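## Task

Three robots start in separate rooms: r1 in decontamination, r2 in the clean workroom, r3 in the sterile store. The doors are locked, but each dividing wall has an open service window. A steel instrument cassette sits on the window counter between decontamination and the clean workroom. Get it onto the sterile store bench using any number of robots. At the end, release it and back away so that nothing is held in place by a robot. If any robot tips over or is left leaning, the task fails.

## Robot and tools

Robots. r1, r2 and r3 are identical Hello Robot Stretch 3 units. Each has a two-wheel differential base (0.33 m long, 0.34 m wide, with a passive rear omni wheel), a lift on a mast, and a telescoping arm that sticks out to the robot's RIGHT side. The base cannot move sideways. To move the gripper forward or back, you drive the base. Turns happen on the spot, pivoting 0.05 m behind the front edge. With the arm retracted and the wrist folded, the swept turning circle has radius 0.28 m. An unfolded, level wrist reaches past that circle. Each robot reports everything in its own frames. Only the images, lidar_m, wrist_depth_mm and head_depth_mm show where the robots are relative to each other.

Frames. Base frame: origin on the floor midway between the drive wheels, x forward, y left, z up. hand_pose is given in this frame and marks the point where the closed fingertips meet. With all wrist joints at 0, the hand's x axis points up, its y axis points back along the arm toward the mast, and its z axis points to the rear. Odometry frame: the base frame at the start of the scene. base_odometry comes from wheel turns only, so slipping still counts as travel. Heading is in radians, positive to the left, from -3.142 to 3.142.

execute_actions(actions, cameras). actions is a list with exactly one action object, or an empty list, which just reports state and images. The action object is keyed by r1, r2 and r3. Under each robot you can give:
- base: exactly one of {translate_m: metres, -1 to 1}, a straight drive relative to where the base last reported itself (positive is forward), or {rotate_rad: radians, -3.2 to 3.2}, a relative turn in place (positive is counter-clockwise seen from above).
- joints: absolute targets by name.
  - lift_m: 0 to 1.1 m, arm height.
  - arm_m: 0 to 0.52 m, extension.
  - wrist_yaw_rad: -1.345 to 4.42. 0 is along the arm, positive swings toward the front, 3.0 folds over the base.
  - wrist_pitch_rad: -1.57 to 0.451. 0 is level, negative tips the fingers down.
  - wrist_roll_rad: -2.911 to 2.911.
  - gripper_m: -0.089 to 0.179. Larger is more open. The real fingertip gap is smaller than this value, and it is 0 below 0.007.
  - head_pan_rad: -3.953 to 1.73. 0 is forward, -1.57 looks along the arm.
  - head_tilt_rad: -1.53 to 0.419. Negative looks down.
- contact_limits: {arm_m: effort % 1 to 100}. The arm motion stops once it pushes with that much effort. Values above the maximum are cut down to it.
All motions in one action start together, and no action lasts more than 15 s. Any unknown key or out-of-range number rejects the whole call. If you leave something out, it may keep pushing toward its old target. cameras is a list of names such as r2_wrist_camera, or all. Use [] for no images. If a result reports a stop, the rest of that reply's calls do not run.

wait(seconds 0 to 10) lets time pass without new commands. zoom_image(camera, region [x0,y0,x1,y1] pixels, at most 504x504) enlarges part of that camera's latest full image. finished_scene(scene 1 or 2) ends the scene for good and reports success. The goal must still hold at that point.

Result lines.
- base_status and joint_status give how each motion ended:
  - done: for the base, the wheels turned the full amount, even if they slipped.
  - off_target: blocked and possibly still pushing.
  - contact_stop: the lift or arm hit something and then goes slack until commanded again.
  - time_out.
  - torque_fault: a wrist servo overloaded and stays limp for 10 s.
- on_its_own covers joints this call did not command. Its held at is the joint's target, not its actual position.
- motor_effort is a signed percentage, with the peak in brackets. Readings are noisy and biased. Positive wheel effort pushes the robot forward.
- turned_by_wheels and turned_by_imu give the turn since the last result.
- base_tilt is in degrees, with forward and right positive. It carries a fixed bias of up to about 4 degrees.
- lidar_m has 12 sectors of 30 degrees each. Sector 1 is straight ahead, counting counter-clockwise, so the 4th is left, 7th behind and 10th right. Distances are measured from the base origin, in a plane 0.17 m up, over 0.15 to 12 m. It misses tabletops, glass and its own robot. The mast and a low lift can hide sectors 5, 6, 9 and 10.
- wrist_depth_mm (45 to 1000) and head_depth_mm (280 to 4000) are 7x7 grids of median depth, read from the top left. The head grid is oriented sideways.

Cameras. head_camera and nav_camera (fisheye) turn with head pan and tilt. wrist_camera rides on the gripper. Calibration data maps each robot's base frame to its cameras and is only approximate.

Speed. A stowed arm (lift_m under 0.30, arm_m under 0.03, wrist_yaw_rad over 2.54) allows 0.30 m/s and 1.9 rad/s. Otherwise the limits are 0.10 m/s and 0.63 rad/s.

Gripping. To grasp, command a gripper_m smaller than the object's width. To release, open at least 0.02 past the value at which the fingers made contact. Neither the reading nor done proves you are holding anything. Squeezing too hard triggers a stall guard that weakens the grip.

Safety.
- Fold or unfold the wrist (yaw to 3.0) only with lift_m between 0.32 and 0.95, wrist_pitch_rad -0.4 and roll near 0. Once folded, the lift may go down to 0.25. With yaw below -0.4, keep pitch at -0.5 or lower.
- Never let robots press together: contact between bases becomes a hard press after millimetres, and that fails the run.
- Two robots' travel can differ by up to 2.5 cm per metre, so carrying one load together can pull a robot over.
- Arm pushes with the gripper above about 0.45 m, repeated pushes after a contact_stop, or driving while hooked on something fixed can tip the robot. Snagging while reversing is the worst case.
- If base_tilt shows a lean, back off in small steps, free the gripper, and lower lift_m to about 0.2.
- A slack lift can sink under a load, and closing the gripper on a surface pushes it up.
- Avoid drops, slams and long hard pushes. Loose objects may get nudged occasionally.

Each tool is called as a command line: name --argument value for each argument, lists and objects as JSON in quotes; but a table of rows of numbers goes row by row, as --pt "numbers of a row", without its own name.

## Session

execute_actions --actions '[]'

Scene clock: 0.00 s.
r1.base_odometry: x=+0.000 y=+0.000 heading=+0.000 (m, m, rad; r1's odometry frame)
r1.turned_by_wheels: +0.000 (rad since the last result)
r1.turned_by_imu: +0.000 (rad since the last result)
r1.base_tilt: forward=+0.4 right=+1.0 (deg)
r1.lidar_m: 1.12 0.85 0.83 0.87 1.24 1.52 1.62 2.30 2.28 0.89 1.29 1.28
r1.head_depth_mm: 1232 1232 1213 1212 1217 1212 1204 / 1307 1300 1295 1298 1290 1285 1285 / 1401 1401 1392 1383 1384 1371 1374 / 1473 1459 1448 1452 1435 1432 1429 / 1299 1285 1277 1261 1248 1242 1231 / 1122 1109 1104 1097 1086 1078 1073 / 990 981 972 969 959 954 950
r1.base_status: not commanded
r1.joint_positions: lift_m=+0.449 arm_m=-0.002 wrist_yaw_rad=+2.898 wrist_pitch_rad=-0.422 wrist_roll_rad=+0.014 gripper_m=+0.037 head_pan_rad=-0.003 head_tilt_rad=-0.005
r1.joint_status: not commanded
r1.motor_effort: left_wheel=+0 right_wheel=+0 lift_m=+26 arm_m=-1 wrist_yaw_rad=+0 wrist_pitch_rad=+4 wrist_roll_rad=+0 gripper_m=+0 head_pan_rad=+0 head_tilt_rad=+1 (%)
r1.hand_pose: x=+0.0328 y=+0.0739 z=+0.4613 quat_wxyz=(+0.232, +0.709, +0.062, +0.664) (m; r1's base frame)
r1.wrist_depth_mm: - - 920 836 740 688 635 / - - - 885 825 741 674 / - - - - 883 809 719 / - - 975 969 915 844 793 / 819 822 820 773 779 754 732 / 696 675 - 659 636 638 634 / 593 603 - 590 566 563 544
r2.base_odometry: x=+0.000 y=+0.000 heading=+0.000 (m, m, rad; r2's odometry frame)
r2.turned_by_wheels: +0.000 (rad since the last result)
r2.turned_by_imu: +0.000 (rad since the last result)
r2.base_tilt: forward=+0.7 right=-0.4 (deg)
r2.lidar_m: 1.87 2.45 2.39 1.46 1.29 1.29 1.53 2.30 2.31 1.79 1.58 1.58
r2.head_depth_mm: 1756 1752 1758 1733 1732 1735 1734 / 1867 1932 1920 1915 1907 1894 1874 / 1924 2149 2129 2123 2084 2092 2057 / 1933 2395 2367 2353 2344 2305 2276 / 1957 2712 2744 2732 2722 2675 2449 / 1972 2654 2661 2697 2636 2662 2426 / 1951 2516 2476 2487 2496 2486 2417
r2.base_status: not commanded
r2.joint_positions: lift_m=+0.585 arm_m=+0.003 wrist_yaw_rad=+3.127 wrist_pitch_rad=-0.477 wrist_roll_rad=-0.014 gripper_m=+0.037 head_pan_rad=-0.014 head_tilt_rad=-0.023
r2.joint_status: not commanded
r2.motor_effort: left_wheel=+0 right_wheel=+0 lift_m=+19 arm_m=+0 wrist_yaw_rad=+0 wrist_pitch_rad=+5 wrist_roll_rad=+0 gripper_m=+1 head_pan_rad=+1 head_tilt_rad=+2 (%)
r2.hand_pose: x=-0.0181 y=+0.0687 z=+0.5850 quat_wxyz=(+0.171, +0.683, +0.164, +0.691) (m; r2's base frame)
r2.wrist_depth_mm: 961 - - - - - - / - - - - - - - / - - - - - - - / - - - - - - - / 974 970 960 937 972 901 916 / 817 827 843 796 - 779 788 / 722 728 715 709 706 708 696
r3.base_odometry: x=+0.000 y=+0.000 heading=+0.000 (m, m, rad; r3's odometry frame)
r3.turned_by_wheels: +0.000 (rad since the last result)
r3.turned_by_imu: +0.000 (rad since the last result)
r3.base_tilt: forward=-1.1 right=-0.4 (deg)
r3.lidar_m: 1.80 1.57 1.57 0.96 0.84 0.84 1.00 1.24 1.24 1.24 0.87 3.05
r3.head_depth_mm: 1919 2762 3034 3034 3091 3000 2546 / 1783 2603 2670 2688 2671 2714 2542 / 1692 2333 2379 2426 2361 2387 2354 / 1954 2132 2150 - - 2169 2138 / 1872 1943 1948 - - 1955 1950 / 1760 1783 1777 1779 2045 1789 1801 / 1630 1643 1649 1637 1648 1647 1665
r3.base_status: not commanded
r3.joint_positions: lift_m=+0.467 arm_m=-0.002 wrist_yaw_rad=+2.893 wrist_pitch_rad=-0.494 wrist_roll_rad=+0.004 gripper_m=+0.037 head_pan_rad=+0.003 head_tilt_rad=+0.012
r3.joint_status: not commanded
r3.motor_effort: left_wheel=+0 right_wheel=-1 lift_m=+33 arm_m=+0 wrist_yaw_rad=+0 wrist_pitch_rad=+5 wrist_roll_rad=+1 gripper_m=+0 head_pan_rad=+0 head_tilt_rad=+1 (%)
r3.hand_pose: x=+0.0315 y=+0.0642 z=+0.4631 quat_wxyz=(+0.257, +0.703, +0.086, +0.657) (m; r3's base frame)
r3.wrist_depth_mm: - 871 - - - - - / - 921 - - - - - / 717 - - - - - - / 766 - 937 919 958 962 980 / 775 - 785 788 842 795 811 / 643 663 - 656 700 694 698 / 558 570 598 600 594 594 611
pictures: r1_head_camera (sideways: a quarter turn clockwise sets it upright), r1_nav_camera (sideways: a quarter turn counterclockwise sets it upright), r1_wrist_camera, r2_head_camera (sideways: a quarter turn clockwise sets it upright), r2_nav_camera (sideways: a quarter turn counterclockwise sets it upright), r2_wrist_camera, r3_head_camera (sideways: a quarter turn clockwise sets it upright), r3_nav_camera (sideways: a quarter turn counterclockwise sets it upright), r3_wrist_camera
Images, in order (width x height): r1_head_camera 896x504, r1_nav_camera 672x504, r1_wrist_camera 644x364, r2_head_camera 896x504, r2_nav_camera 672x504, r2_wrist_camera 644x364, r3_head_camera 896x504, r3_nav_camera 672x504, r3_wrist_camera 644x364.

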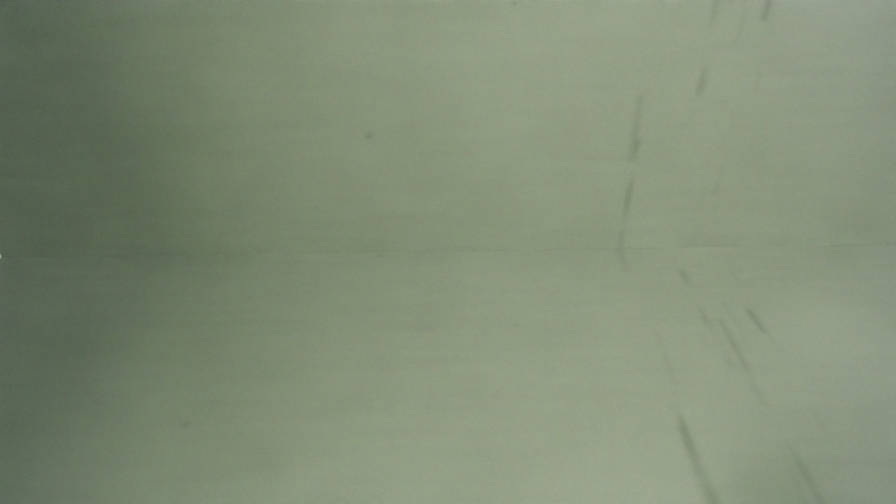

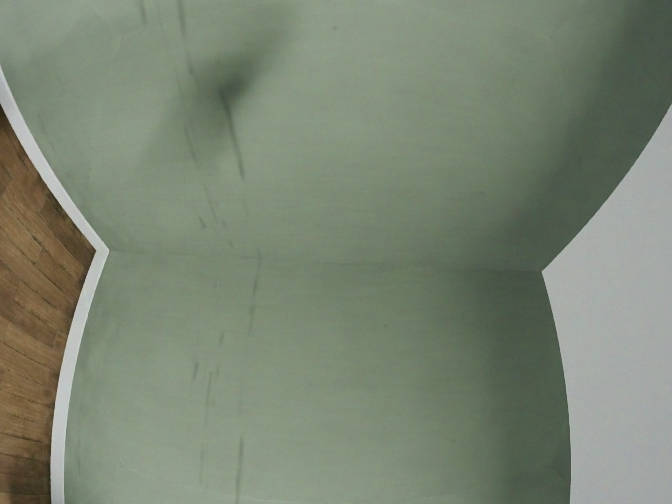

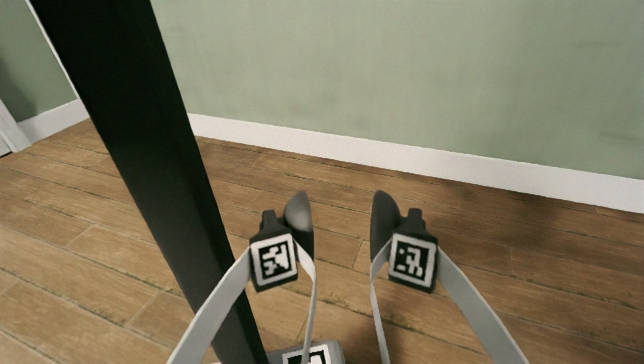

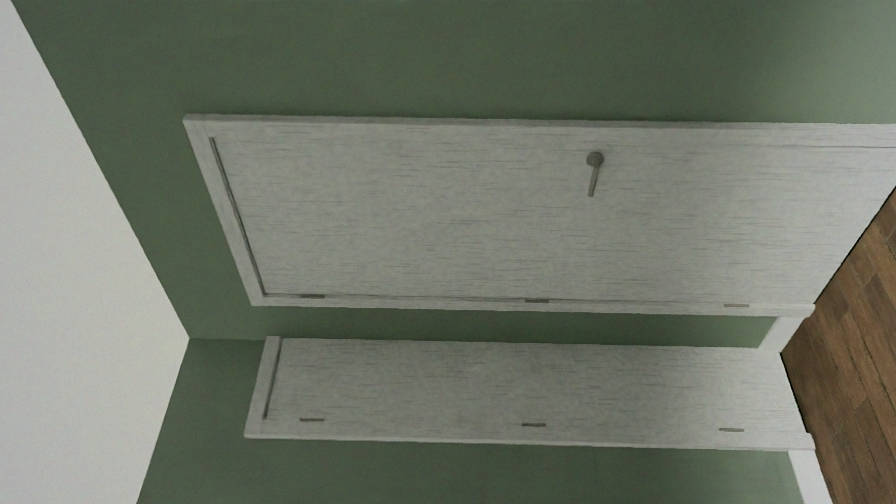

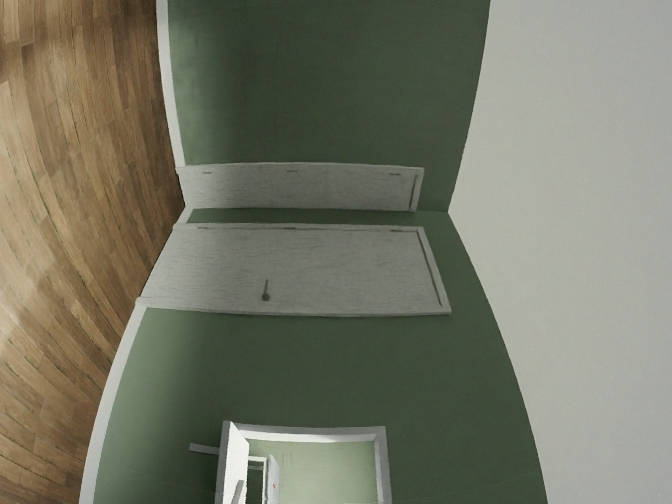

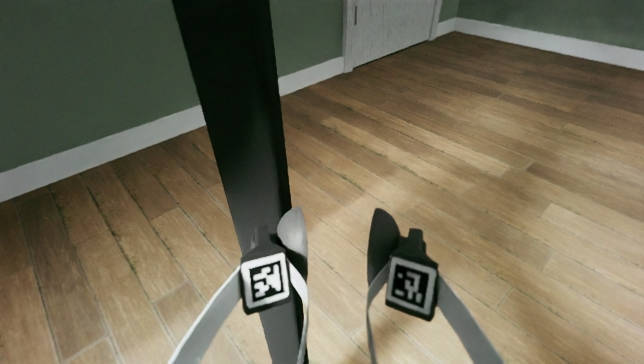

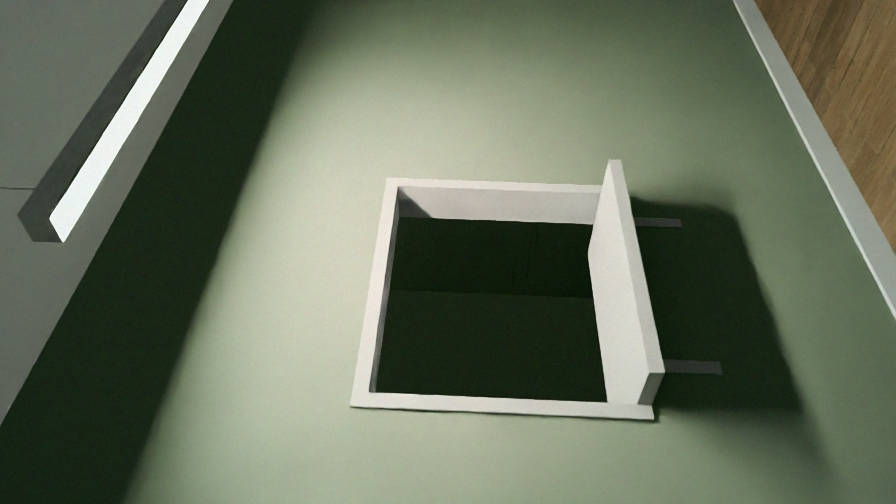

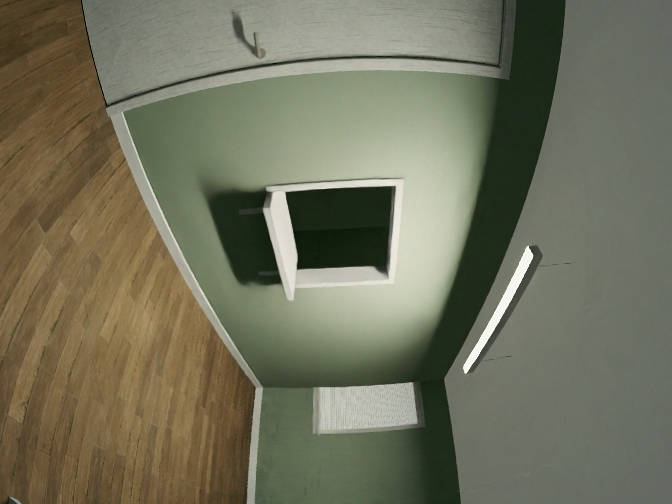

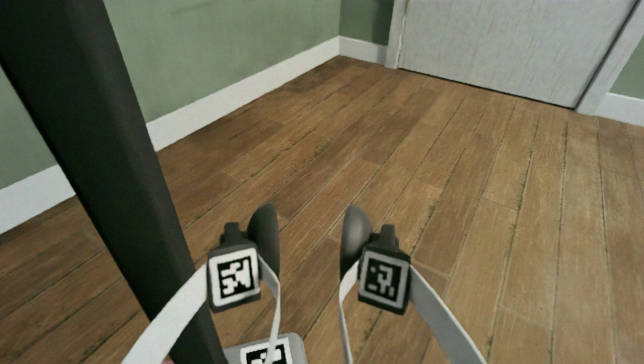

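execute_actions --actions '[{"r2":{"joints":{"head_pan_rad":-0.75,"head_tilt_rad":-0.3}},"r3":{"joints":{"head_pan_rad":-1.2,"head_tilt_rad":-0.5}}}]' --cameras '["r2_head_camera","r2_nav_camera","r3_head_camera","r3_nav_camera"]'

Scene clock: 1.67 s.
r1.base_odometry: x=+0.000 y=+0.000 heading=+0.000 (m, m, rad; r1's odometry frame)
r1.turned_by_wheels: +0.000 (rad since the last result)
r1.turned_by_imu: +0.000 (rad since the last result)
r1.base_tilt: forward=+0.4 right=+0.9 (deg)
r1.lidar_m: 1.12 0.85 0.83 0.87 1.24 1.52 1.63 2.31 2.28 0.89 1.28 1.28
r1.head_depth_mm: 1227 1227 1222 1219 1221 1208 1206 / 1311 1305 1308 1300 1290 1284 1284 / 1409 1401 1384 1384 1384 1370 1371 / 1472 1462 1461 1448 1444 1435 1431 / 1289 1283 1268 1255 1242 1241 1231 / 1119 1118 1102 1096 1092 1074 1072 / 987 979 978 964 957 957 951
r1.base_status: not commanded
r1.joint_positions: lift_m=+0.449 arm_m=-0.002 wrist_yaw_rad=+2.898 wrist_pitch_rad=-0.422 wrist_roll_rad=+0.014 gripper_m=+0.037 head_pan_rad=-0.003 head_tilt_rad=-0.005
r1.joint_status: not commanded
r1.motor_effort: left_wheel=+0(1) right_wheel=+0(0) lift_m=+26(26) arm_m=+0(0) wrist_yaw_rad=+0(0) wrist_pitch_rad=+4(4) wrist_roll_rad=+0(0) gripper_m=-1(0) head_pan_rad=+0(0) head_tilt_rad=+0(1) (%)
r1.hand_pose: x=+0.0328 y=+0.0739 z=+0.4613 quat_wxyz=(+0.232, +0.709, +0.062, +0.664) (m; r1's base frame)
r1.wrist_depth_mm: - - 945 839 752 684 635 / - - - 895 810 739 682 / - - - - 902 811 726 / - - 955 939 930 854 789 / 832 804 823 772 791 762 744 / 688 670 - 658 626 646 626 / 597 583 - 590 560 560 547
r2.base_odometry: x=+0.000 y=+0.000 heading=+0.000 (m, m, rad; r2's odometry frame)
r2.turned_by_wheels: +0.000 (rad since the last result)
r2.turned_by_imu: +0.000 (rad since the last result)
r2.base_tilt: forward=+0.7 right=-0.5 (deg)
r2.lidar_m: 1.87 2.45 2.39 1.47 1.29 1.29 1.52 2.31 2.31 1.79 1.58 1.58
r2.head_depth_mm: 1346 - - 1529 1602 1694 1639 / 1352 - - 1752 1637 1722 1648 / 1372 - - 1746 1650 1742 1632 / 1397 - - 1662 1675 1772 1647 / 1417 - - 1739 1706 1802 1652 / 1425 1517 1575 1660 1747 1825 1635 / 1449 1527 1588 1664 1744 1880 1643
r2.base_status: not commanded
r2.joint_positions: lift_m=+0.585 arm_m=+0.003 wrist_yaw_rad=+3.127 wrist_pitch_rad=-0.477 wrist_roll_rad=-0.014 gripper_m=+0.037 head_pan_rad=-0.743 head_tilt_rad=-0.296
r2.joint_status: all done
r2.motor_effort: left_wheel=+0(0) right_wheel=+1(0) lift_m=+19(20) arm_m=+0(0) wrist_yaw_rad=+0(0) wrist_pitch_rad=+4(4) wrist_roll_rad=-1(1) gripper_m=+0(1) head_pan_rad=-3(26) head_tilt_rad=-2(18) (%)
r2.hand_pose: x=-0.0181 y=+0.0687 z=+0.5850 quat_wxyz=(+0.171, +0.683, +0.164, +0.691) (m; r2's base frame)
r2.wrist_depth_mm: 935 - - - - - - / - - - - - - - / - - - - - - - / - - - - - - - / 936 973 948 943 972 936 906 / 826 841 843 809 - 793 789 / 725 716 707 708 703 699 686
r3.base_odometry: x=+0.000 y=+0.000 heading=+0.000 (m, m, rad; r3's odometry frame)
r3.turned_by_wheels: +0.000 (rad since the last result)
r3.turned_by_imu: +0.000 (rad since the last result)
r3.base_tilt: forward=-1.1 right=-0.5 (deg)
r3.lidar_m: 1.80 1.57 1.57 0.96 0.84 0.84 0.99 1.24 1.24 1.25 0.87 3.05
r3.head_depth_mm: 1738 1797 1808 1174 1942 1572 1377 / 2006 2097 1792 1169 1923 1649 1371 / 2421 2507 1751 1157 1937 1637 1368 / 2924 3230 1752 1150 1049 1509 1325 / 3490 3768 1728 1258 2013 1634 1361 / 3389 3602 1914 2458 2028 1634 1348 / 3233 3549 3670 2682 2023 1618 1357
r3.base_status: not commanded
r3.joint_positions: lift_m=+0.467 arm_m=-0.002 wrist_yaw_rad=+2.893 wrist_pitch_rad=-0.494 wrist_roll_rad=+0.004 gripper_m=+0.037 head_pan_rad=-1.193 head_tilt_rad=-0.493
r3.joint_status: all done
r3.motor_effort: left_wheel=+0(0) right_wheel=-1(1) lift_m=+33(32) arm_m=-1(0) wrist_yaw_rad=+1(0) wrist_pitch_rad=+5(5) wrist_roll_rad=+1(1) gripper_m=+0(0) head_pan_rad=-3(30) head_tilt_rad=-5(43) (%)
r3.hand_pose: x=+0.0315 y=+0.0642 z=+0.4631 quat_wxyz=(+0.257, +0.703, +0.086, +0.657) (m; r3's base frame)
r3.wrist_depth_mm: - 855 - - - - - / - 963 - - - - - / 726 - - - - - - / 780 - 905 931 979 975 969 / 754 - 785 781 803 830 829 / 639 651 - 679 680 676 697 / 566 582 605 618 590 602 602
pictures: r2_head_camera (sideways: a quarter turn clockwise sets it upright), r2_nav_camera (sideways: a quarter turn counterclockwise sets it upright), r3_head_camera (sideways: a quarter turn clockwise sets it upright), r3_nav_camera (sideways: a quarter turn counterclockwise sets it upright)
camera_calibration (this result's frames):
r2_head_camera: T_world_to_cam=[[-0.201683, 0.165991, -0.965283, 1.27448], [0.650397, 0.759577, -0.0052747, 0.00531757], [0.732331, -0.62888, -0.261154, 0.296483], [0, 0, 0, 1]] pos_world=[0.0364586, -0.0291379, 1.30769]
r2_nav_camera: T_world_to_cam=[[0.205142, -0.143681, 0.968128, -1.22282], [-0.654681, -0.755437, 0.0266085, 0.0210327], [0.727537, -0.639273, -0.249037, 0.279647], [0, 0, 0, 1]] pos_world=[0.0611684, 0.0189632, 1.25293]
r3_head_camera: T_world_to_cam=[[-0.205366, 0.414204, -0.886713, 1.17375], [0.929932, 0.364982, -0.044884, 0.0580039], [0.305043, -0.833801, -0.460136, 0.555319], [0, 0, 0, 1]] pos_world=[0.0177129, -0.0443183, 1.29891]
r3_nav_camera: T_world_to_cam=[[0.136921, -0.475988, 0.868728, -1.08466], [-0.939179, -0.341215, -0.038932, 0.105204], [0.314954, -0.81056, -0.493757, 0.601808], [0, 0, 0, 1]] pos_world=[0.0577753, 0.0074159, 1.24351]
Images, in order (width x height): r2_head_camera 896x504, r2_nav_camera 672x504, r3_head_camera 896x504, r3_nav_camera 672x504.

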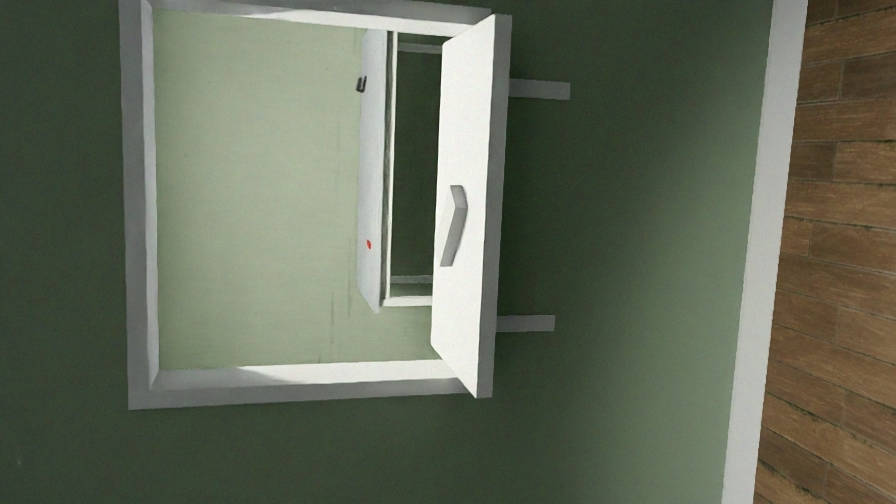

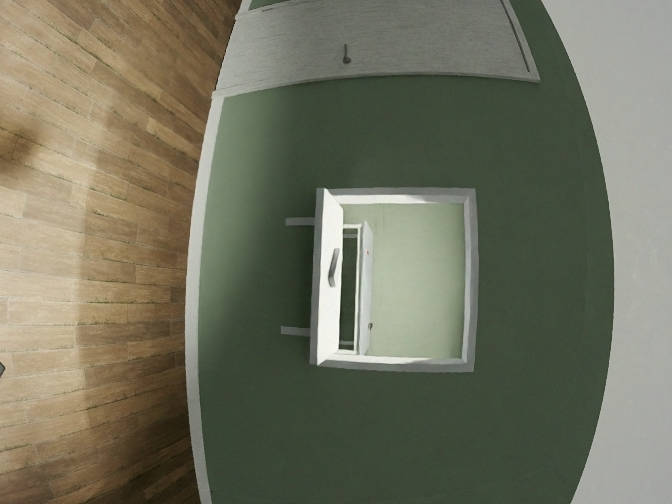

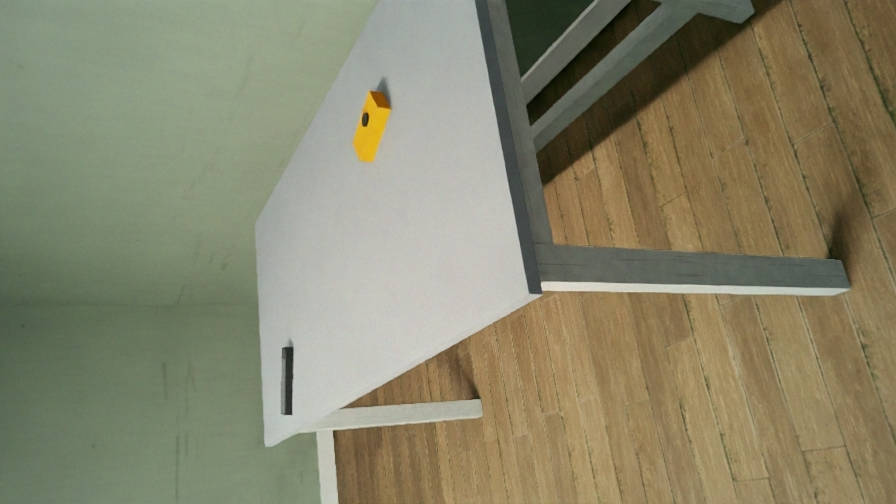

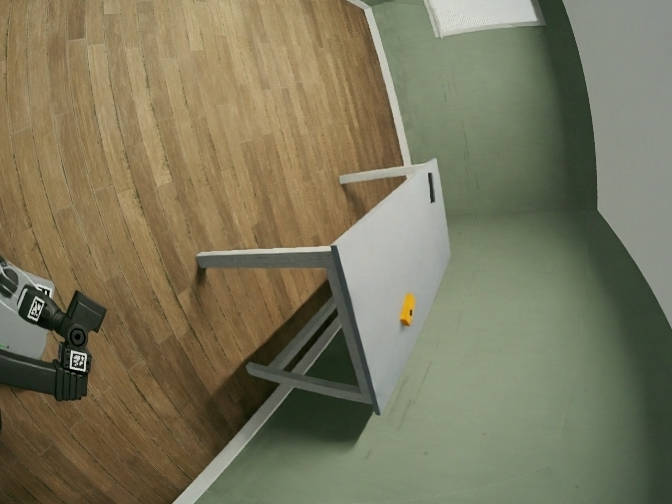

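execute_actions --actions '[{"r2":{"base":{"rotate_rad":-0.82},"joints":{"head_pan_rad":0,"head_tilt_rad":-0.6,"wrist_pitch_rad":-0.4}},"r3":{"base":{"rotate_rad":-0.22},"joints":{"wrist_pitch_rad":-0.4,"head_pan_rad":0.5}}}]' --cameras '[]'

execute_actions --actions '[{"r2":{"base":{"translate_m":1.0},"joints":{"lift_m":0.93,"wrist_yaw_rad":0.8,"gripper_m":0.15}},"r3":{"base":{"translate_m":1.0},"joints":{"lift_m":0.93}}}]' --cameras '["r2_head_camera"]'

Scene clock: 5.00 s.
r1.base_odometry: x=+0.000 y=+0.000 heading=+0.000 (m, m, rad; r1's odometry frame)
r1.turned_by_wheels: +0.000 (rad since the last result)
r1.turned_by_imu: +0.000 (rad since the last result)
r1.base_tilt: forward=+0.3 right=+0.9 (deg)
r1.lidar_m: 1.11 0.85 0.83 0.87 1.25 1.52 1.62 2.31 2.28 0.89 1.28 1.28
r1.head_depth_mm: 1229 1226 1227 1215 1209 1210 1202 / 1305 1302 1303 1299 1301 1294 1285 / 1404 1399 1392 1378 1381 1379 1373 / 1465 1470 1455 1446 1437 1430 1429 / 1299 1284 1271 1258 1239 1233 1225 / 1119 1115 1108 1095 1086 1083 1077 / 992 982 975 965 960 958 948
r1.base_status: not commanded
r1.joint_positions: lift_m=+0.449 arm_m=-0.002 wrist_yaw_rad=+2.898 wrist_pitch_rad=-0.422 wrist_roll_rad=+0.014 gripper_m=+0.037 head_pan_rad=-0.003 head_tilt_rad=-0.005
r1.joint_status: not commanded
r1.motor_effort: left_wheel=+0(1) right_wheel=+0(0) lift_m=+26(26) arm_m=+0(1) wrist_yaw_rad=+0(0) wrist_pitch_rad=+5(5) wrist_roll_rad=+0(0) gripper_m=+0(0) head_pan_rad=+0(0) head_tilt_rad=+0(1) (%)
r1.hand_pose: x=+0.0328 y=+0.0739 z=+0.4613 quat_wxyz=(+0.232, +0.709, +0.062, +0.664) (m; r1's base frame)
r1.wrist_depth_mm: - - 904 821 734 689 622 / - - - 921 817 728 666 / - - - - 911 788 733 / - - 965 963 919 854 787 / 807 805 827 780 792 749 739 / 688 690 - 656 630 637 631 / 587 587 - 577 558 552 541
r2.base_odometry: x=+0.000 y=+0.000 heading=-0.820 (m, m, rad; r2's odometry frame)
r2.turned_by_wheels: -0.820 (rad since the last result)
r2.turned_by_imu: -0.820 (rad since the last result)
r2.base_tilt: forward=+0.6 right=-0.5 (deg)
r2.lidar_m: 1.58 1.64 2.22 2.45 1.79 1.33 1.29 1.33 1.83 2.31 2.24 1.64
r2.head_depth_mm: 1333 1429 1583 1759 1868 1522 1288 / 3806 3193 1594 1787 1878 1539 1293 / 3871 3655 1593 1788 1890 1528 1292 / 3894 3713 1617 1797 1893 1540 1303 / 3920 3706 1622 1816 1900 1545 1277 / 3947 - 1632 1825 1920 1533 1291 / 1400 1499 1658 1839 1876 1527 1300
r2.base_status: done
r2.joint_positions: lift_m=+0.585 arm_m=+0.003 wrist_yaw_rad=+3.127 wrist_pitch_rad=-0.421 wrist_roll_rad=-0.014 gripper_m=+0.037 head_pan_rad=-0.007 head_tilt_rad=-0.593
r2.joint_status: all done
r2.motor_effort: left_wheel=+3(7) right_wheel=-3(3) lift_m=+19(20) arm_m=+0(0) wrist_yaw_rad=+1(0) wrist_pitch_rad=+7(9) wrist_roll_rad=-1(1) gripper_m=+1(0) head_pan_rad=+2(25) head_tilt_rad=-3(21) (%)
r2.hand_pose: x=-0.0180 y=+0.0762 z=+0.5973 quat_wxyz=(+0.152, +0.687, +0.144, +0.696) (m; r2's base frame)
r2.wrist_depth_mm: - - - - - - - / - - - - - - - / - - - - - - - / - - - - - - - / - - - 983 - 984 979 / 858 868 883 842 - 819 829 / 745 743 738 733 728 723 738
r3.base_odometry: x=+0.000 y=+0.000 heading=-0.220 (m, m, rad; r3's odometry frame)
r3.turned_by_wheels: -0.220 (rad since the last result)
r3.turned_by_imu: -0.222 (rad since the last result)
r3.base_tilt: forward=-1.2 right=-0.4 (deg)
r3.lidar_m: 2.10 1.58 1.57 1.11 0.86 0.84 0.89 1.27 1.24 1.24 0.87 2.27
r3.head_depth_mm: - - 2150 2395 2113 1659 1379 / - - 2009 2232 2071 1637 1381 / 1609 - 1921 2109 2063 1637 1367 / 1515 1646 1795 1975 2050 1632 1357 / 1454 1564 1699 1871 1976 1641 1350 / 1382 1487 1616 1763 1904 1616 1345 / 1333 1423 1530 1661 1796 1603 1342
r3.base_status: done
r3.joint_positions: lift_m=+0.467 arm_m=-0.002 wrist_yaw_rad=+2.893 wrist_pitch_rad=-0.421 wrist_roll_rad=+0.004 gripper_m=+0.037 head_pan_rad=+0.493 head_tilt_rad=-0.494
r3.joint_status: all done
r3.motor_effort: left_wheel=+2(5) right_wheel=-4(8) lift_m=+33(33) arm_m=-1(1) wrist_yaw_rad=+2(0) wrist_pitch_rad=+9(9) wrist_roll_rad=+1(1) gripper_m=+0(0) head_pan_rad=+3(33) head_tilt_rad=-5(6) (%)
r3.hand_pose: x=+0.0340 y=+0.0738 z=+0.4792 quat_wxyz=(+0.233, +0.706, +0.060, +0.666) (m; r3's base frame)
r3.wrist_depth_mm: - - - - - - - / - - - - - - - / 740 - - - - - - / 803 - - - - - - / 778 - 851 854 863 867 903 / 673 - - 706 754 721 740 / 587 605 623 620 630 648 653
pictures: none
No camera images: the call's "cameras" was empty. Leave "cameras" out to get every camera's image.

Scene clock: 16.23 s.
r1.base_odometry: x=+0.000 y=+0.000 heading=+0.000 (m, m, rad; r1's odometry frame)
r1.turned_by_wheels: +0.000 (rad since the last result)
r1.turned_by_imu: +0.000 (rad since the last result)
r1.base_tilt: forward=+0.4 right=+0.9 (deg)
r1.lidar_m: 1.12 0.85 0.83 0.88 1.24 1.52 1.62 2.30 2.28 0.89 1.28 1.28
r1.head_depth_mm: 1228 1226 1216 1220 1215 1206 1203 / 1312 1312 1305 1297 1295 1282 1287 / 1392 1411 1391 1387 1380 1372 1368 / 1486 1462 1445 1446 1432 1448 1424 / 1299 1276 1271 1266 1248 1237 1223 / 1122 1109 1101 1098 1084 1079 1070 / 992 988 975 967 961 956 951
r1.base_status: not commanded
r1.joint_positions: lift_m=+0.449 arm_m=-0.002 wrist_yaw_rad=+2.898 wrist_pitch_rad=-0.422 wrist_roll_rad=+0.014 gripper_m=+0.037 head_pan_rad=-0.003 head_tilt_rad=-0.005
r1.joint_status: not commanded
r1.motor_effort: left_wheel=+1(1) right_wheel=+0(1) lift_m=+26(26) arm_m=+0(0) wrist_yaw_rad=+0(0) wrist_pitch_rad=+5(4) wrist_roll_rad=+0(0) gripper_m=+1(0) head_pan_rad=+0(0) head_tilt_rad=+0(2) (%)
r1.hand_pose: x=+0.0328 y=+0.0739 z=+0.4613 quat_wxyz=(+0.232, +0.709, +0.062, +0.664) (m; r1's base frame)
r1.wrist_depth_mm: - - 908 845 752 677 629 / - - - 921 796 737 679 / - - - - 881 802 729 / - - 973 931 949 852 781 / 833 805 828 768 783 749 740 / 685 667 - 666 638 643 629 / 592 586 - 588 562 565 546
r2.base_odometry: x=+0.682 y=-0.731 heading=-0.820 (m, m, rad; r2's odometry frame)
r2.turned_by_wheels: +0.000 (rad since the last result)
r2.turned_by_imu: +0.006 (rad since the last result)
r2.base_tilt: forward=+0.6 right=-0.5 (deg)
r2.lidar_m: 0.58 0.60 0.83 2.19 2.55 2.37 2.29 2.39 2.39 2.21 0.81 0.60
r2.head_depth_mm: 3010 3131 3246 814 624 784 914 / 2965 3185 3257 814 627 791 927 / 3029 3125 3270 813 627 800 941 / 2988 3162 3294 816 628 807 951 / 3029 3188 3308 817 631 819 953 / 3054 3216 3285 758 631 825 971 / 3112 3361 3460 820 632 832 983
r2.base_status: done
r2.joint_positions: lift_m=+0.929 arm_m=+0.003 wrist_yaw_rad=+0.803 wrist_pitch_rad=-0.419 wrist_roll_rad=-0.014 gripper_m=+0.150 head_pan_rad=-0.007 head_tilt_rad=-0.593
r2.joint_status: all done
r2.motor_effort: left_wheel=+3(9) right_wheel=-2(1) lift_m=+29(32) arm_m=+0(0) wrist_yaw_rad=-3(5) wrist_pitch_rad=+6(7) wrist_roll_rad=-1(0) gripper_m=+0(86) head_pan_rad=+2(3) head_tilt_rad=-3(2) (%)
r2.hand_pose: x=+0.1398 y=-0.3037 z=+0.9417 quat_wxyz=(+0.699, +0.405, -0.574, +0.137) (m; r2's base frame)
r2.wrist_depth_mm: - 445 527 653 858 - - / 612 471 560 713 959 - - / 440 484 604 780 - - - / 341 382 662 865 - - - / 470 547 737 975 - - - / 514 - 804 - - - - / 542 692 918 - - - -
r3.base_odometry: x=+0.976 y=-0.218 heading=-0.220 (m, m, rad; r3's odometry frame)
r3.turned_by_wheels: +0.000 (rad since the last result)
r3.turned_by_imu: +0.009 (rad since the last result)
r3.base_tilt: forward=-1.1 right=-0.4 (deg)
r3.lidar_m: 1.34 1.03 1.02 1.08 1.54 1.67 1.77 1.84 0.86 1.62 1.66 3.09
r3.head_depth_mm: 1211 1272 1337 1517 1737 1669 1378 / - - 1410 1409 1601 1659 1364 / - - 1437 1331 1476 1602 1365 / 3886 - 1416 1230 1387 1523 1354 / 3733 - - 1081 1306 1450 1361 / 3581 3847 - 1061 1225 1363 1339 / - 3670 3167 1049 1157 1276 1335
r3.base_status: done
r3.joint_positions: lift_m=+0.930 arm_m=-0.002 wrist_yaw_rad=+2.893 wrist_pitch_rad=-0.419 wrist_roll_rad=+0.004 gripper_m=+0.037 head_pan_rad=+0.493 head_tilt_rad=-0.494
r3.joint_status: all done
r3.motor_effort: left_wheel=+1(5) right_wheel=-3(5) lift_m=+36(38) arm_m=+0(0) wrist_yaw_rad=+0(0) wrist_pitch_rad=+8(9) wrist_roll_rad=+1(1) gripper_m=+0(0) head_pan_rad=+3(3) head_tilt_rad=-6(5) (%)
r3.hand_pose: x=+0.0340 y=+0.0740 z=+0.9423 quat_wxyz=(+0.232, +0.706, +0.060, +0.667) (m; r3's base frame)
r3.wrist_depth_mm: - - - - 942 883 - / - - - - - 912 760 / - - - - - - 941 / - - - - - - - / - - - - - - - / - - - - - - - / - - - - - - -
pictures: r2_head_camera (sideways: a quarter turn clockwise sets it upright)
camera_calibration (this result's frames):
r2_head_camera: T_world_to_cam=[[-0.531869, -0.0103665, -0.846763, 1.12184], [-0.0275873, 0.999606, 0.00509046, -0.00404104], [0.846377, 0.0260674, -0.531946, 0.648175], [0, 0, 0, 1]] pos_world=[0.0479604, -0.00122721, 1.29475]
Images, in order (width x height): r2_head_camera 896x504.

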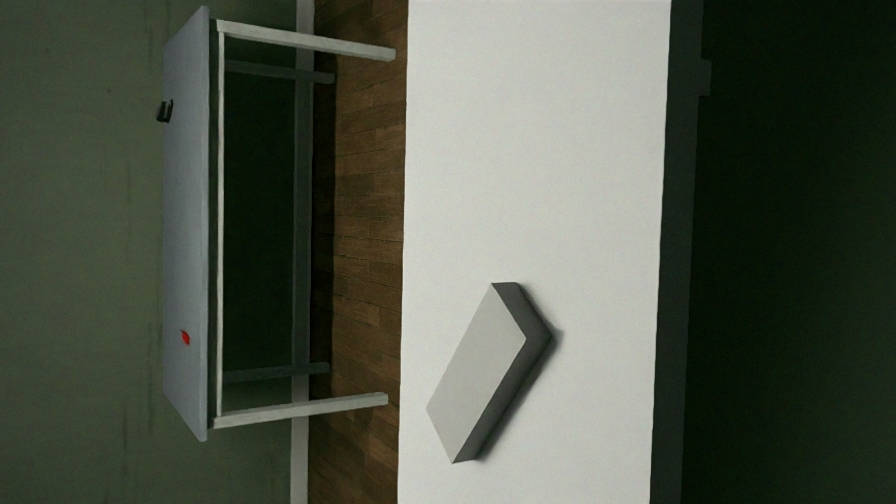

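execute_actions --actions '[{"r2":{"base":{"rotate_rad":1.64},"joints":{"lift_m":1.0,"wrist_yaw_rad":0.81,"wrist_pitch_rad":-0.7,"head_pan_rad":-1.4,"head_tilt_rad":-0.65,"arm_m":0.1}},"r3":{"base":{"translate_m":0.25}}}]' --cameras '[]'

execute_actions --actions '[{"r2":{"joints":{"arm_m":0.375}},"r3":{"base":{"translate_m":0.2}}}]' --cameras '["r2_head_camera","r2_wrist_camera"]'

Scene clock: 20.67 s.
r1.base_odometry: x=+0.000 y=+0.000 heading=+0.000 (m, m, rad; r1's odometry frame)
r1.turned_by_wheels: +0.000 (rad since the last result)
r1.turned_by_imu: +0.000 (rad since the last result)
r1.base_tilt: forward=+0.4 right=+1.0 (deg)
r1.lidar_m: 1.12 0.85 0.83 0.87 1.24 1.52 1.62 2.30 2.28 0.89 1.28 1.28
r1.head_depth_mm: 1235 1226 1222 1214 1212 1212 1211 / 1311 1304 1297 1286 1287 1286 1286 / 1404 1395 1392 1390 1385 1374 1374 / 1478 1469 1450 1450 1443 1437 1440 / 1297 1285 1273 1257 1247 1237 1230 / 1119 1109 1102 1092 1085 1081 1069 / 992 979 978 969 964 955 952
r1.base_status: not commanded
r1.joint_positions: lift_m=+0.449 arm_m=-0.002 wrist_yaw_rad=+2.898 wrist_pitch_rad=-0.422 wrist_roll_rad=+0.014 gripper_m=+0.037 head_pan_rad=-0.003 head_tilt_rad=-0.005
r1.joint_status: not commanded
r1.motor_effort: left_wheel=+0(0) right_wheel=+1(0) lift_m=+26(26) arm_m=+0(0) wrist_yaw_rad=+0(0) wrist_pitch_rad=+5(5) wrist_roll_rad=+0(0) gripper_m=+0(0) head_pan_rad=+0(0) head_tilt_rad=+1(2) (%)
r1.hand_pose: x=+0.0328 y=+0.0739 z=+0.4613 quat_wxyz=(+0.232, +0.709, +0.062, +0.664) (m; r1's base frame)
r1.wrist_depth_mm: - - 910 828 748 683 626 / - - - 886 805 741 676 / - - - - 881 801 734 / - - - 936 916 844 795 / 815 808 827 785 767 750 743 / 680 688 - 654 627 634 627 / 589 586 - 597 582 561 552
r2.base_odometry: x=+0.682 y=-0.731 heading=+0.820 (m, m, rad; r2's odometry frame)
r2.turned_by_wheels: +1.640 (rad since the last result)
r2.turned_by_imu: +1.643 (rad since the last result)
r2.base_tilt: forward=+0.6 right=-0.5 (deg)
r2.lidar_m: 2.43 2.61 2.33 2.29 2.43 2.35 1.75 0.76 0.59 0.58 0.61 0.89
r2.head_depth_mm: 2958 3245 3258 - - 814 928 / 3020 3330 3082 783 - 862 979 / 3104 3216 3087 - 632 874 1046 / 3165 3535 2935 757 612 927 1109 / 3306 3738 3077 758 615 986 1172 / 3472 3756 3140 754 634 1058 1208 / 3481 3677 895 759 918 1109 1243
r2.base_status: done
r2.joint_positions: lift_m=+0.999 arm_m=+0.100 wrist_yaw_rad=+0.808 wrist_pitch_rad=-0.710 wrist_roll_rad=-0.014 gripper_m=+0.150 head_pan_rad=-1.393 head_tilt_rad=-0.642
r2.joint_status: all done
r2.motor_effort: left_wheel=-2(7) right_wheel=+2(7) lift_m=+29(29) arm_m=+2(3) wrist_yaw_rad=+2(4) wrist_pitch_rad=+3(4) wrist_roll_rad=-1(1) gripper_m=+0(1) head_pan_rad=-2(29) head_tilt_rad=-3(12) (%)
r2.hand_pose: x=+0.1075 y=-0.3682 z=+0.9526 quat_wxyz=(+0.710, +0.486, -0.507, +0.038) (m; r2's base frame)
r2.wrist_depth_mm: - - 595 461 459 395 - / - - 421 390 383 337 362 / - - - 341 336 312 290 / - - - 336 295 286 282 / - - - - 267 263 258 / - - - - 646 235 233 / - - - - 824 222 213
r3.base_odometry: x=+1.220 y=-0.272 heading=-0.220 (m, m, rad; r3's odometry frame)
r3.turned_by_wheels: +0.000 (rad since the last result)
r3.turned_by_imu: +0.003 (rad since the last result)
r3.base_tilt: forward=-1.1 right=-0.4 (deg)
r3.lidar_m: 1.15 0.89 0.88 0.93 1.32 1.88 2.00 1.02 1.03 1.59 1.57 2.65
r3.head_depth_mm: 970 1041 1152 1297 1478 1609 1381 / - 1139 1177 1112 1377 1538 1373 / 3961 - - 1046 1275 1443 1372 / 3762 - - 975 1182 1342 1361 / 3566 3903 - 920 1115 1239 1325 / 3389 3634 3901 911 1044 1162 1279 / 3233 3576 3553 904 990 1097 1206
r3.base_status: done
r3.joint_positions: lift_m=+0.930 arm_m=-0.002 wrist_yaw_rad=+2.893 wrist_pitch_rad=-0.419 wrist_roll_rad=+0.004 gripper_m=+0.037 head_pan_rad=+0.493 head_tilt_rad=-0.494
r3.joint_status: not commanded
r3.motor_effort: left_wheel=+1(5) right_wheel=-3(4) lift_m=+36(36) arm_m=-1(1) wrist_yaw_rad=+0(0) wrist_pitch_rad=+8(8) wrist_roll_rad=+1(1) gripper_m=+0(0) head_pan_rad=+3(3) head_tilt_rad=-4(3) (%)
r3.hand_pose: x=+0.0340 y=+0.0740 z=+0.9423 quat_wxyz=(+0.232, +0.706, +0.060, +0.667) (m; r3's base frame)
r3.wrist_depth_mm: - - 974 887 812 - - / - - - 978 887 720 671 / - - - - 943 863 798 / - - - - - 934 850 / - - - - - - 950 / - - - - - - - / - - - - - - -
pictures: none
No camera images: the call's "cameras" was empty. Leave "cameras" out to get every camera's image.

Scene clock: 23.90 s.
r1.base_odometry: x=+0.000 y=+0.000 heading=+0.000 (m, m, rad; r1's odometry frame)
r1.turned_by_wheels: +0.000 (rad since the last result)
r1.turned_by_imu: +0.000 (rad since the last result)
r1.base_tilt: forward=+0.4 right=+0.9 (deg)
r1.lidar_m: 1.12 0.85 0.83 0.87 1.25 1.52 1.62 2.30 2.28 0.89 1.29 1.28
r1.head_depth_mm: 1230 1223 1223 1224 1210 1210 1214 / 1307 1304 1300 1297 1297 1280 1289 / 1390 1402 1395 1381 1376 1377 1362 / 1464 1459 1452 1430 1442 1443 1427 / 1294 1292 1276 1265 1249 1241 1218 / 1124 1115 1104 1094 1089 1082 1066 / 985 983 973 967 961 958 953
r1.base_status: not commanded
r1.joint_positions: lift_m=+0.449 arm_m=-0.002 wrist_yaw_rad=+2.898 wrist_pitch_rad=-0.422 wrist_roll_rad=+0.014 gripper_m=+0.037 head_pan_rad=-0.003 head_tilt_rad=-0.005
r1.joint_status: not commanded
r1.motor_effort: left_wheel=+1(0) right_wheel=+1(1) lift_m=+26(26) arm_m=+0(0) wrist_yaw_rad=+0(0) wrist_pitch_rad=+4(4) wrist_roll_rad=+0(0) gripper_m=+0(0) head_pan_rad=+0(0) head_tilt_rad=+2(1) (%)
r1.hand_pose: x=+0.0328 y=+0.0739 z=+0.4613 quat_wxyz=(+0.232, +0.709, +0.062, +0.664) (m; r1's base frame)
r1.wrist_depth_mm: - - 909 851 746 675 628 / - - - 909 794 733 674 / - - - - 896 802 719 / - - 947 940 923 853 791 / 830 803 795 782 755 756 740 / 687 670 - 667 627 641 634 / 595 584 - 596 564 558 550
r2.base_odometry: x=+0.682 y=-0.731 heading=+0.820 (m, m, rad; r2's odometry frame)
r2.turned_by_wheels: +0.000 (rad since the last result)
r2.turned_by_imu: +0.001 (rad since the last result)
r2.base_tilt: forward=+0.7 right=-0.6 (deg)
r2.lidar_m: 2.42 2.61 2.33 2.28 2.43 2.35 1.75 0.76 0.59 0.58 0.61 0.89
r2.head_depth_mm: 2929 2630 - 749 589 790 926 / 2998 2623 - 747 593 831 980 / 3067 3183 3108 694 592 873 1044 / 3212 3524 2973 718 612 923 1116 / 3365 3662 3088 758 632 981 1178 / 3363 3842 3092 757 656 1039 1204 / 3498 3631 896 761 916 1116 1234
r2.base_status: not commanded
r2.joint_positions: lift_m=+0.999 arm_m=+0.375 wrist_yaw_rad=+0.808 wrist_pitch_rad=-0.711 wrist_roll_rad=-0.014 gripper_m=+0.150 head_pan_rad=-1.393 head_tilt_rad=-0.642
r2.joint_status: all done
r2.motor_effort: left_wheel=-3(2) right_wheel=+2(2) lift_m=+29(29) arm_m=+2(3) wrist_yaw_rad=+2(2) wrist_pitch_rad=+3(3) wrist_roll_rad=-1(1) gripper_m=+0(1) head_pan_rad=-2(2) head_tilt_rad=-3(3) (%)
r2.hand_pose: x=+0.1076 y=-0.6431 z=+0.9526 quat_wxyz=(+0.710, +0.487, -0.507, +0.038) (m; r2's base frame)
r2.wrist_depth_mm: - 380 464 - - - - / - 385 396 384 - - - / 352 341 339 332 329 - - / 307 305 300 257 293 288 - / 272 273 268 229 257 262 258 / 244 - 240 206 232 235 233 / 226 218 218 187 207 212 211
r3.base_odometry: x=+1.415 y=-0.316 heading=-0.220 (m, m, rad; r3's odometry frame)
r3.turned_by_wheels: +0.000 (rad since the last result)
r3.turned_by_imu: +0.002 (rad since the last result)
r3.base_tilt: forward=-1.2 right=-0.5 (deg)
r3.lidar_m: 1.01 0.77 0.76 0.81 1.13 2.05 2.18 1.18 1.77 1.53 2.78 2.29
r3.head_depth_mm: 813 898 992 1116 1276 1467 1383 / 847 885 954 944 1183 1358 1370 / 3779 - 3755 934 1090 1241 1341 / 3557 3912 - 927 1025 1153 1280 / 3453 3748 3862 917 952 1070 1205 / 3311 3641 3756 910 762 1002 1131 / 3169 3461 3525 904 725 939 1048
r3.base_status: done
r3.joint_positions: lift_m=+0.930 arm_m=-0.002 wrist_yaw_rad=+2.893 wrist_pitch_rad=-0.419 wrist_roll_rad=+0.004 gripper_m=+0.037 head_pan_rad=+0.493 head_tilt_rad=-0.494
r3.joint_status: not commanded
r3.motor_effort: left_wheel=+1(5) right_wheel=-3(4) lift_m=+35(36) arm_m=+0(1) wrist_yaw_rad=+0(1) wrist_pitch_rad=+8(8) wrist_roll_rad=+0(1) gripper_m=+0(0) head_pan_rad=+2(3) head_tilt_rad=-6(4) (%)
r3.hand_pose: x=+0.0340 y=+0.0740 z=+0.9423 quat_wxyz=(+0.232, +0.706, +0.060, +0.667) (m; r3's base frame)
r3.wrist_depth_mm: - 962 831 776 - - - / - - 928 823 657 671 687 / - - - 927 837 743 572 / - - - - 909 817 762 / - - - - 995 912 837 / - - - - - 941 893 / - - - - - - 979
pictures: r2_head_camera (sideways: a quarter turn clockwise sets it upright), r2_wrist_camera
camera_calibration (this result's frames):
r2_head_camera: T_world_to_cam=[[-0.115136, 0.561371, -0.819516, 1.08377], [0.977588, 0.21042, 0.00679366, -0.0123896], [0.176256, -0.800367, -0.573016, 0.705696], [0, 0, 0, 1]] pos_world=[0.0125104, -0.0409754, 1.29263]
r2_wrist_camera: T_world_to_cam=[[-0.64837, -0.761211, -0.0132213, -0.399789], [-0.594971, 0.517455, -0.61502, 1.01052], [0.475002, -0.390894, -0.7884, 0.618132], [0, 0, 0, 1]] pos_world=[0.0484029, -0.585597, 1.10354]
Images, in order (width x height): r2_head_camera 896x504, r2_wrist_camera 644x364.

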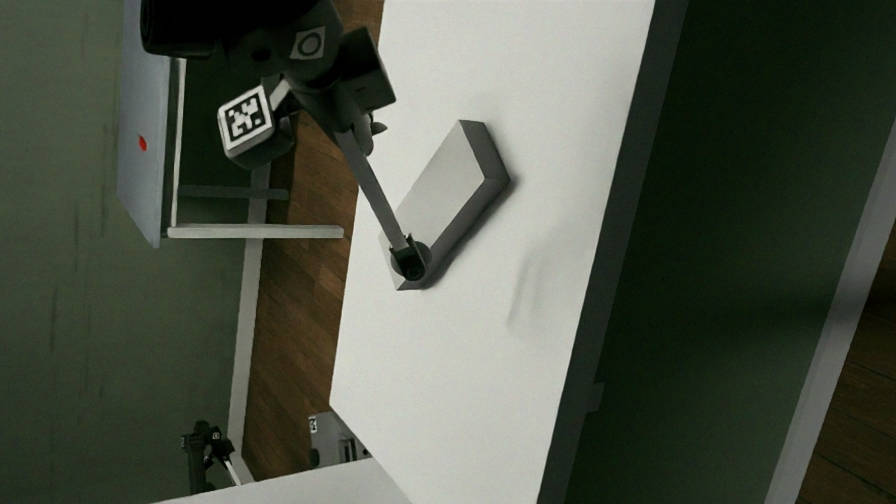

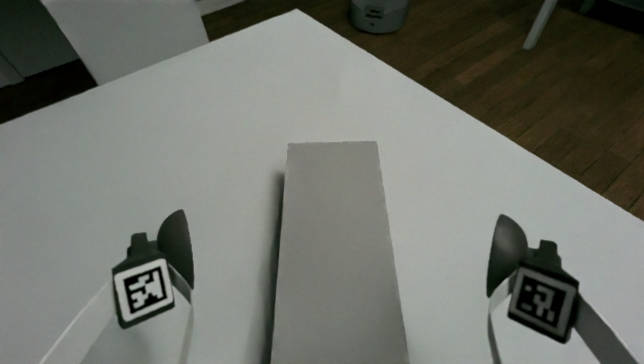

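execute_actions --actions '[{"r2":{"joints":{"lift_m":0.917,"wrist_pitch_rad":-0.59}}}]' --cameras '["r2_head_camera","r2_wrist_camera"]'

Scene clock: 25.77 s.
r1.base_odometry: x=+0.000 y=+0.000 heading=+0.000 (m, m, rad; r1's odometry frame)
r1.turned_by_wheels: +0.000 (rad since the last result)
r1.turned_by_imu: +0.000 (rad since the last result)
r1.base_tilt: forward=+0.3 right=+0.9 (deg)
r1.lidar_m: 1.12 0.85 0.83 0.87 1.24 1.52 1.62 2.31 2.27 0.89 1.28 1.28
r1.head_depth_mm: 1231 1220 1216 1224 1212 1211 1202 / 1306 1300 1306 1295 1286 1288 1274 / 1401 1397 1383 1382 1384 1370 1368 / 1475 1465 1451 1451 1441 1434 1431 / 1294 1285 1270 1256 1251 1239 1223 / 1123 1108 1099 1098 1083 1081 1069 / 986 978 981 969 958 950 952
r1.base_status: not commanded
r1.joint_positions: lift_m=+0.449 arm_m=-0.002 wrist_yaw_rad=+2.898 wrist_pitch_rad=-0.422 wrist_roll_rad=+0.014 gripper_m=+0.037 head_pan_rad=-0.003 head_tilt_rad=-0.005
r1.joint_status: not commanded
r1.motor_effort: left_wheel=+0(0) right_wheel=+1(0) lift_m=+26(26) arm_m=+0(0) wrist_yaw_rad=+0(0) wrist_pitch_rad=+5(4) wrist_roll_rad=+0(0) gripper_m=+0(0) head_pan_rad=+0(0) head_tilt_rad=+1(1) (%)
r1.hand_pose: x=+0.0328 y=+0.0739 z=+0.4613 quat_wxyz=(+0.232, +0.709, +0.062, +0.664) (m; r1's base frame)
r1.wrist_depth_mm: - - 924 829 748 691 629 / - - - 882 795 741 670 / - - - - 876 805 722 / - - 965 930 936 853 777 / 835 828 812 780 785 755 749 / 702 688 - 668 648 640 627 / 589 589 - 577 567 558 552
r2.base_odometry: x=+0.682 y=-0.731 heading=+0.820 (m, m, rad; r2's odometry frame)
r2.turned_by_wheels: +0.000 (rad since the last result)
r2.turned_by_imu: +0.000 (rad since the last result)
r2.base_tilt: forward=+0.6 right=-0.5 (deg)
r2.lidar_m: 2.43 2.61 2.33 2.29 2.43 2.35 1.75 0.76 0.59 0.58 0.61 0.90
r2.head_depth_mm: 2939 3224 - 707 591 790 924 / 3044 3307 3192 689 592 830 978 / 3041 3259 3229 691 591 872 1042 / 3211 3499 2929 725 611 924 1115 / 3309 3698 3099 752 633 979 1182 / 3437 3765 3121 754 656 1045 1209 / 3468 3671 897 757 921 1111 1236
r2.base_status: not commanded
r2.joint_positions: lift_m=+0.918 arm_m=+0.375 wrist_yaw_rad=+0.808 wrist_pitch_rad=-0.608 wrist_roll_rad=-0.014 gripper_m=+0.150 head_pan_rad=-1.393 head_tilt_rad=-0.642
r2.joint_status: all done
r2.motor_effort: left_wheel=-3(3) right_wheel=+1(1) lift_m=+7(25) arm_m=+2(2) wrist_yaw_rad=+2(2) wrist_pitch_rad=+6(7) wrist_roll_rad=-1(1) gripper_m=+1(0) head_pan_rad=-2(2) head_tilt_rad=-3(4) (%)
r2.hand_pose: x=+0.1206 y=-0.6556 z=+0.8903 quat_wxyz=(+0.708, +0.459, -0.532, +0.074) (m; r2's base frame)
r2.wrist_depth_mm: 339 365 409 406 - - - / 334 329 324 320 316 - - / 275 272 265 213 252 257 - / 232 230 225 181 209 219 217 / 200 204 197 157 166 197 190 / 178 - 170 140 142 171 168 / 162 156 151 125 125 153 152
r3.base_odometry: x=+1.415 y=-0.316 heading=-0.220 (m, m, rad; r3's odometry frame)
r3.turned_by_wheels: +0.000 (rad since the last result)
r3.turned_by_imu: +0.000 (rad since the last result)
r3.base_tilt: forward=-1.2 right=-0.5 (deg)
r3.lidar_m: 1.00 0.77 0.76 0.81 1.13 2.04 2.18 1.17 1.77 1.53 2.78 2.29
r3.head_depth_mm: 816 895 996 1113 1273 1477 1378 / 841 889 957 951 1177 1351 1381 / 3876 - 3767 933 1089 1249 1337 / 3638 3875 - 929 1023 1154 1281 / 3437 3804 3916 923 950 1067 1209 / 3291 3585 3763 911 761 1001 1128 / 3216 3391 3555 902 728 939 1048
r3.base_status: not commanded
r3.joint_positions: lift_m=+0.930 arm_m=-0.002 wrist_yaw_rad=+2.893 wrist_pitch_rad=-0.419 wrist_roll_rad=+0.004 gripper_m=+0.037 head_pan_rad=+0.493 head_tilt_rad=-0.494
r3.joint_status: not commanded
r3.motor_effort: left_wheel=+1(1) right_wheel=-3(3) lift_m=+35(35) arm_m=-1(1) wrist_yaw_rad=+0(1) wrist_pitch_rad=+8(8) wrist_roll_rad=+1(1) gripper_m=+0(0) head_pan_rad=+3(3) head_tilt_rad=-4(4) (%)
r3.hand_pose: x=+0.0340 y=+0.0740 z=+0.9423 quat_wxyz=(+0.232, +0.706, +0.060, +0.667) (m; r3's base frame)
r3.wrist_depth_mm: - 894 861 787 - - - / - - 923 847 648 674 688 / - - - 924 858 759 571 / - - - - 913 819 770 / - - - - 970 911 827 / - - - - - 980 901 / - - - - - - 951
pictures: r2_head_camera (sideways: a quarter turn clockwise sets it upright), r2_wrist_camera
camera_calibration (this result's frames):
r2_head_camera: T_world_to_cam=[[-0.115136, 0.561371, -0.819516, 1.08377], [0.977588, 0.21042, 0.00679366, -0.0123896], [0.176256, -0.800366, -0.573016, 0.705696], [0, 0, 0, 1]] pos_world=[0.0125104, -0.0409754, 1.29263]
r2_wrist_camera: T_world_to_cam=[[-0.647546, -0.761991, -0.00730561, -0.407506], [-0.54656, 0.471109, -0.692335, 1.01898], [0.530995, -0.444326, -0.721539, 0.456618], [0, 0, 0, 1]] pos_world=[0.0505938, -0.58768, 1.03197]
Images, in order (width x height): r2_head_camera 896x504, r2_wrist_camera 644x364.

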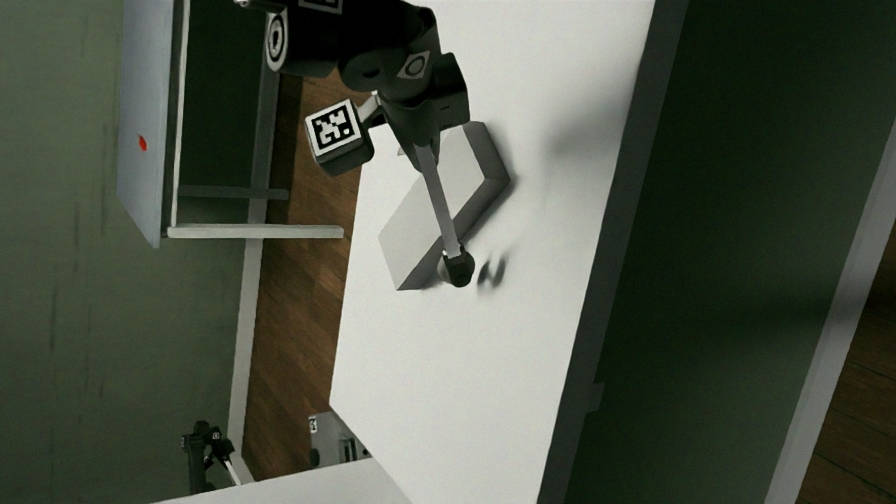

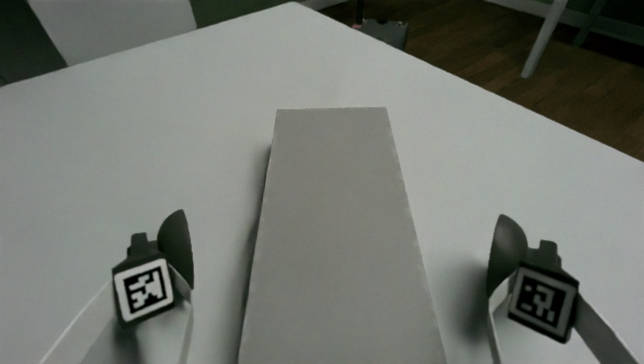

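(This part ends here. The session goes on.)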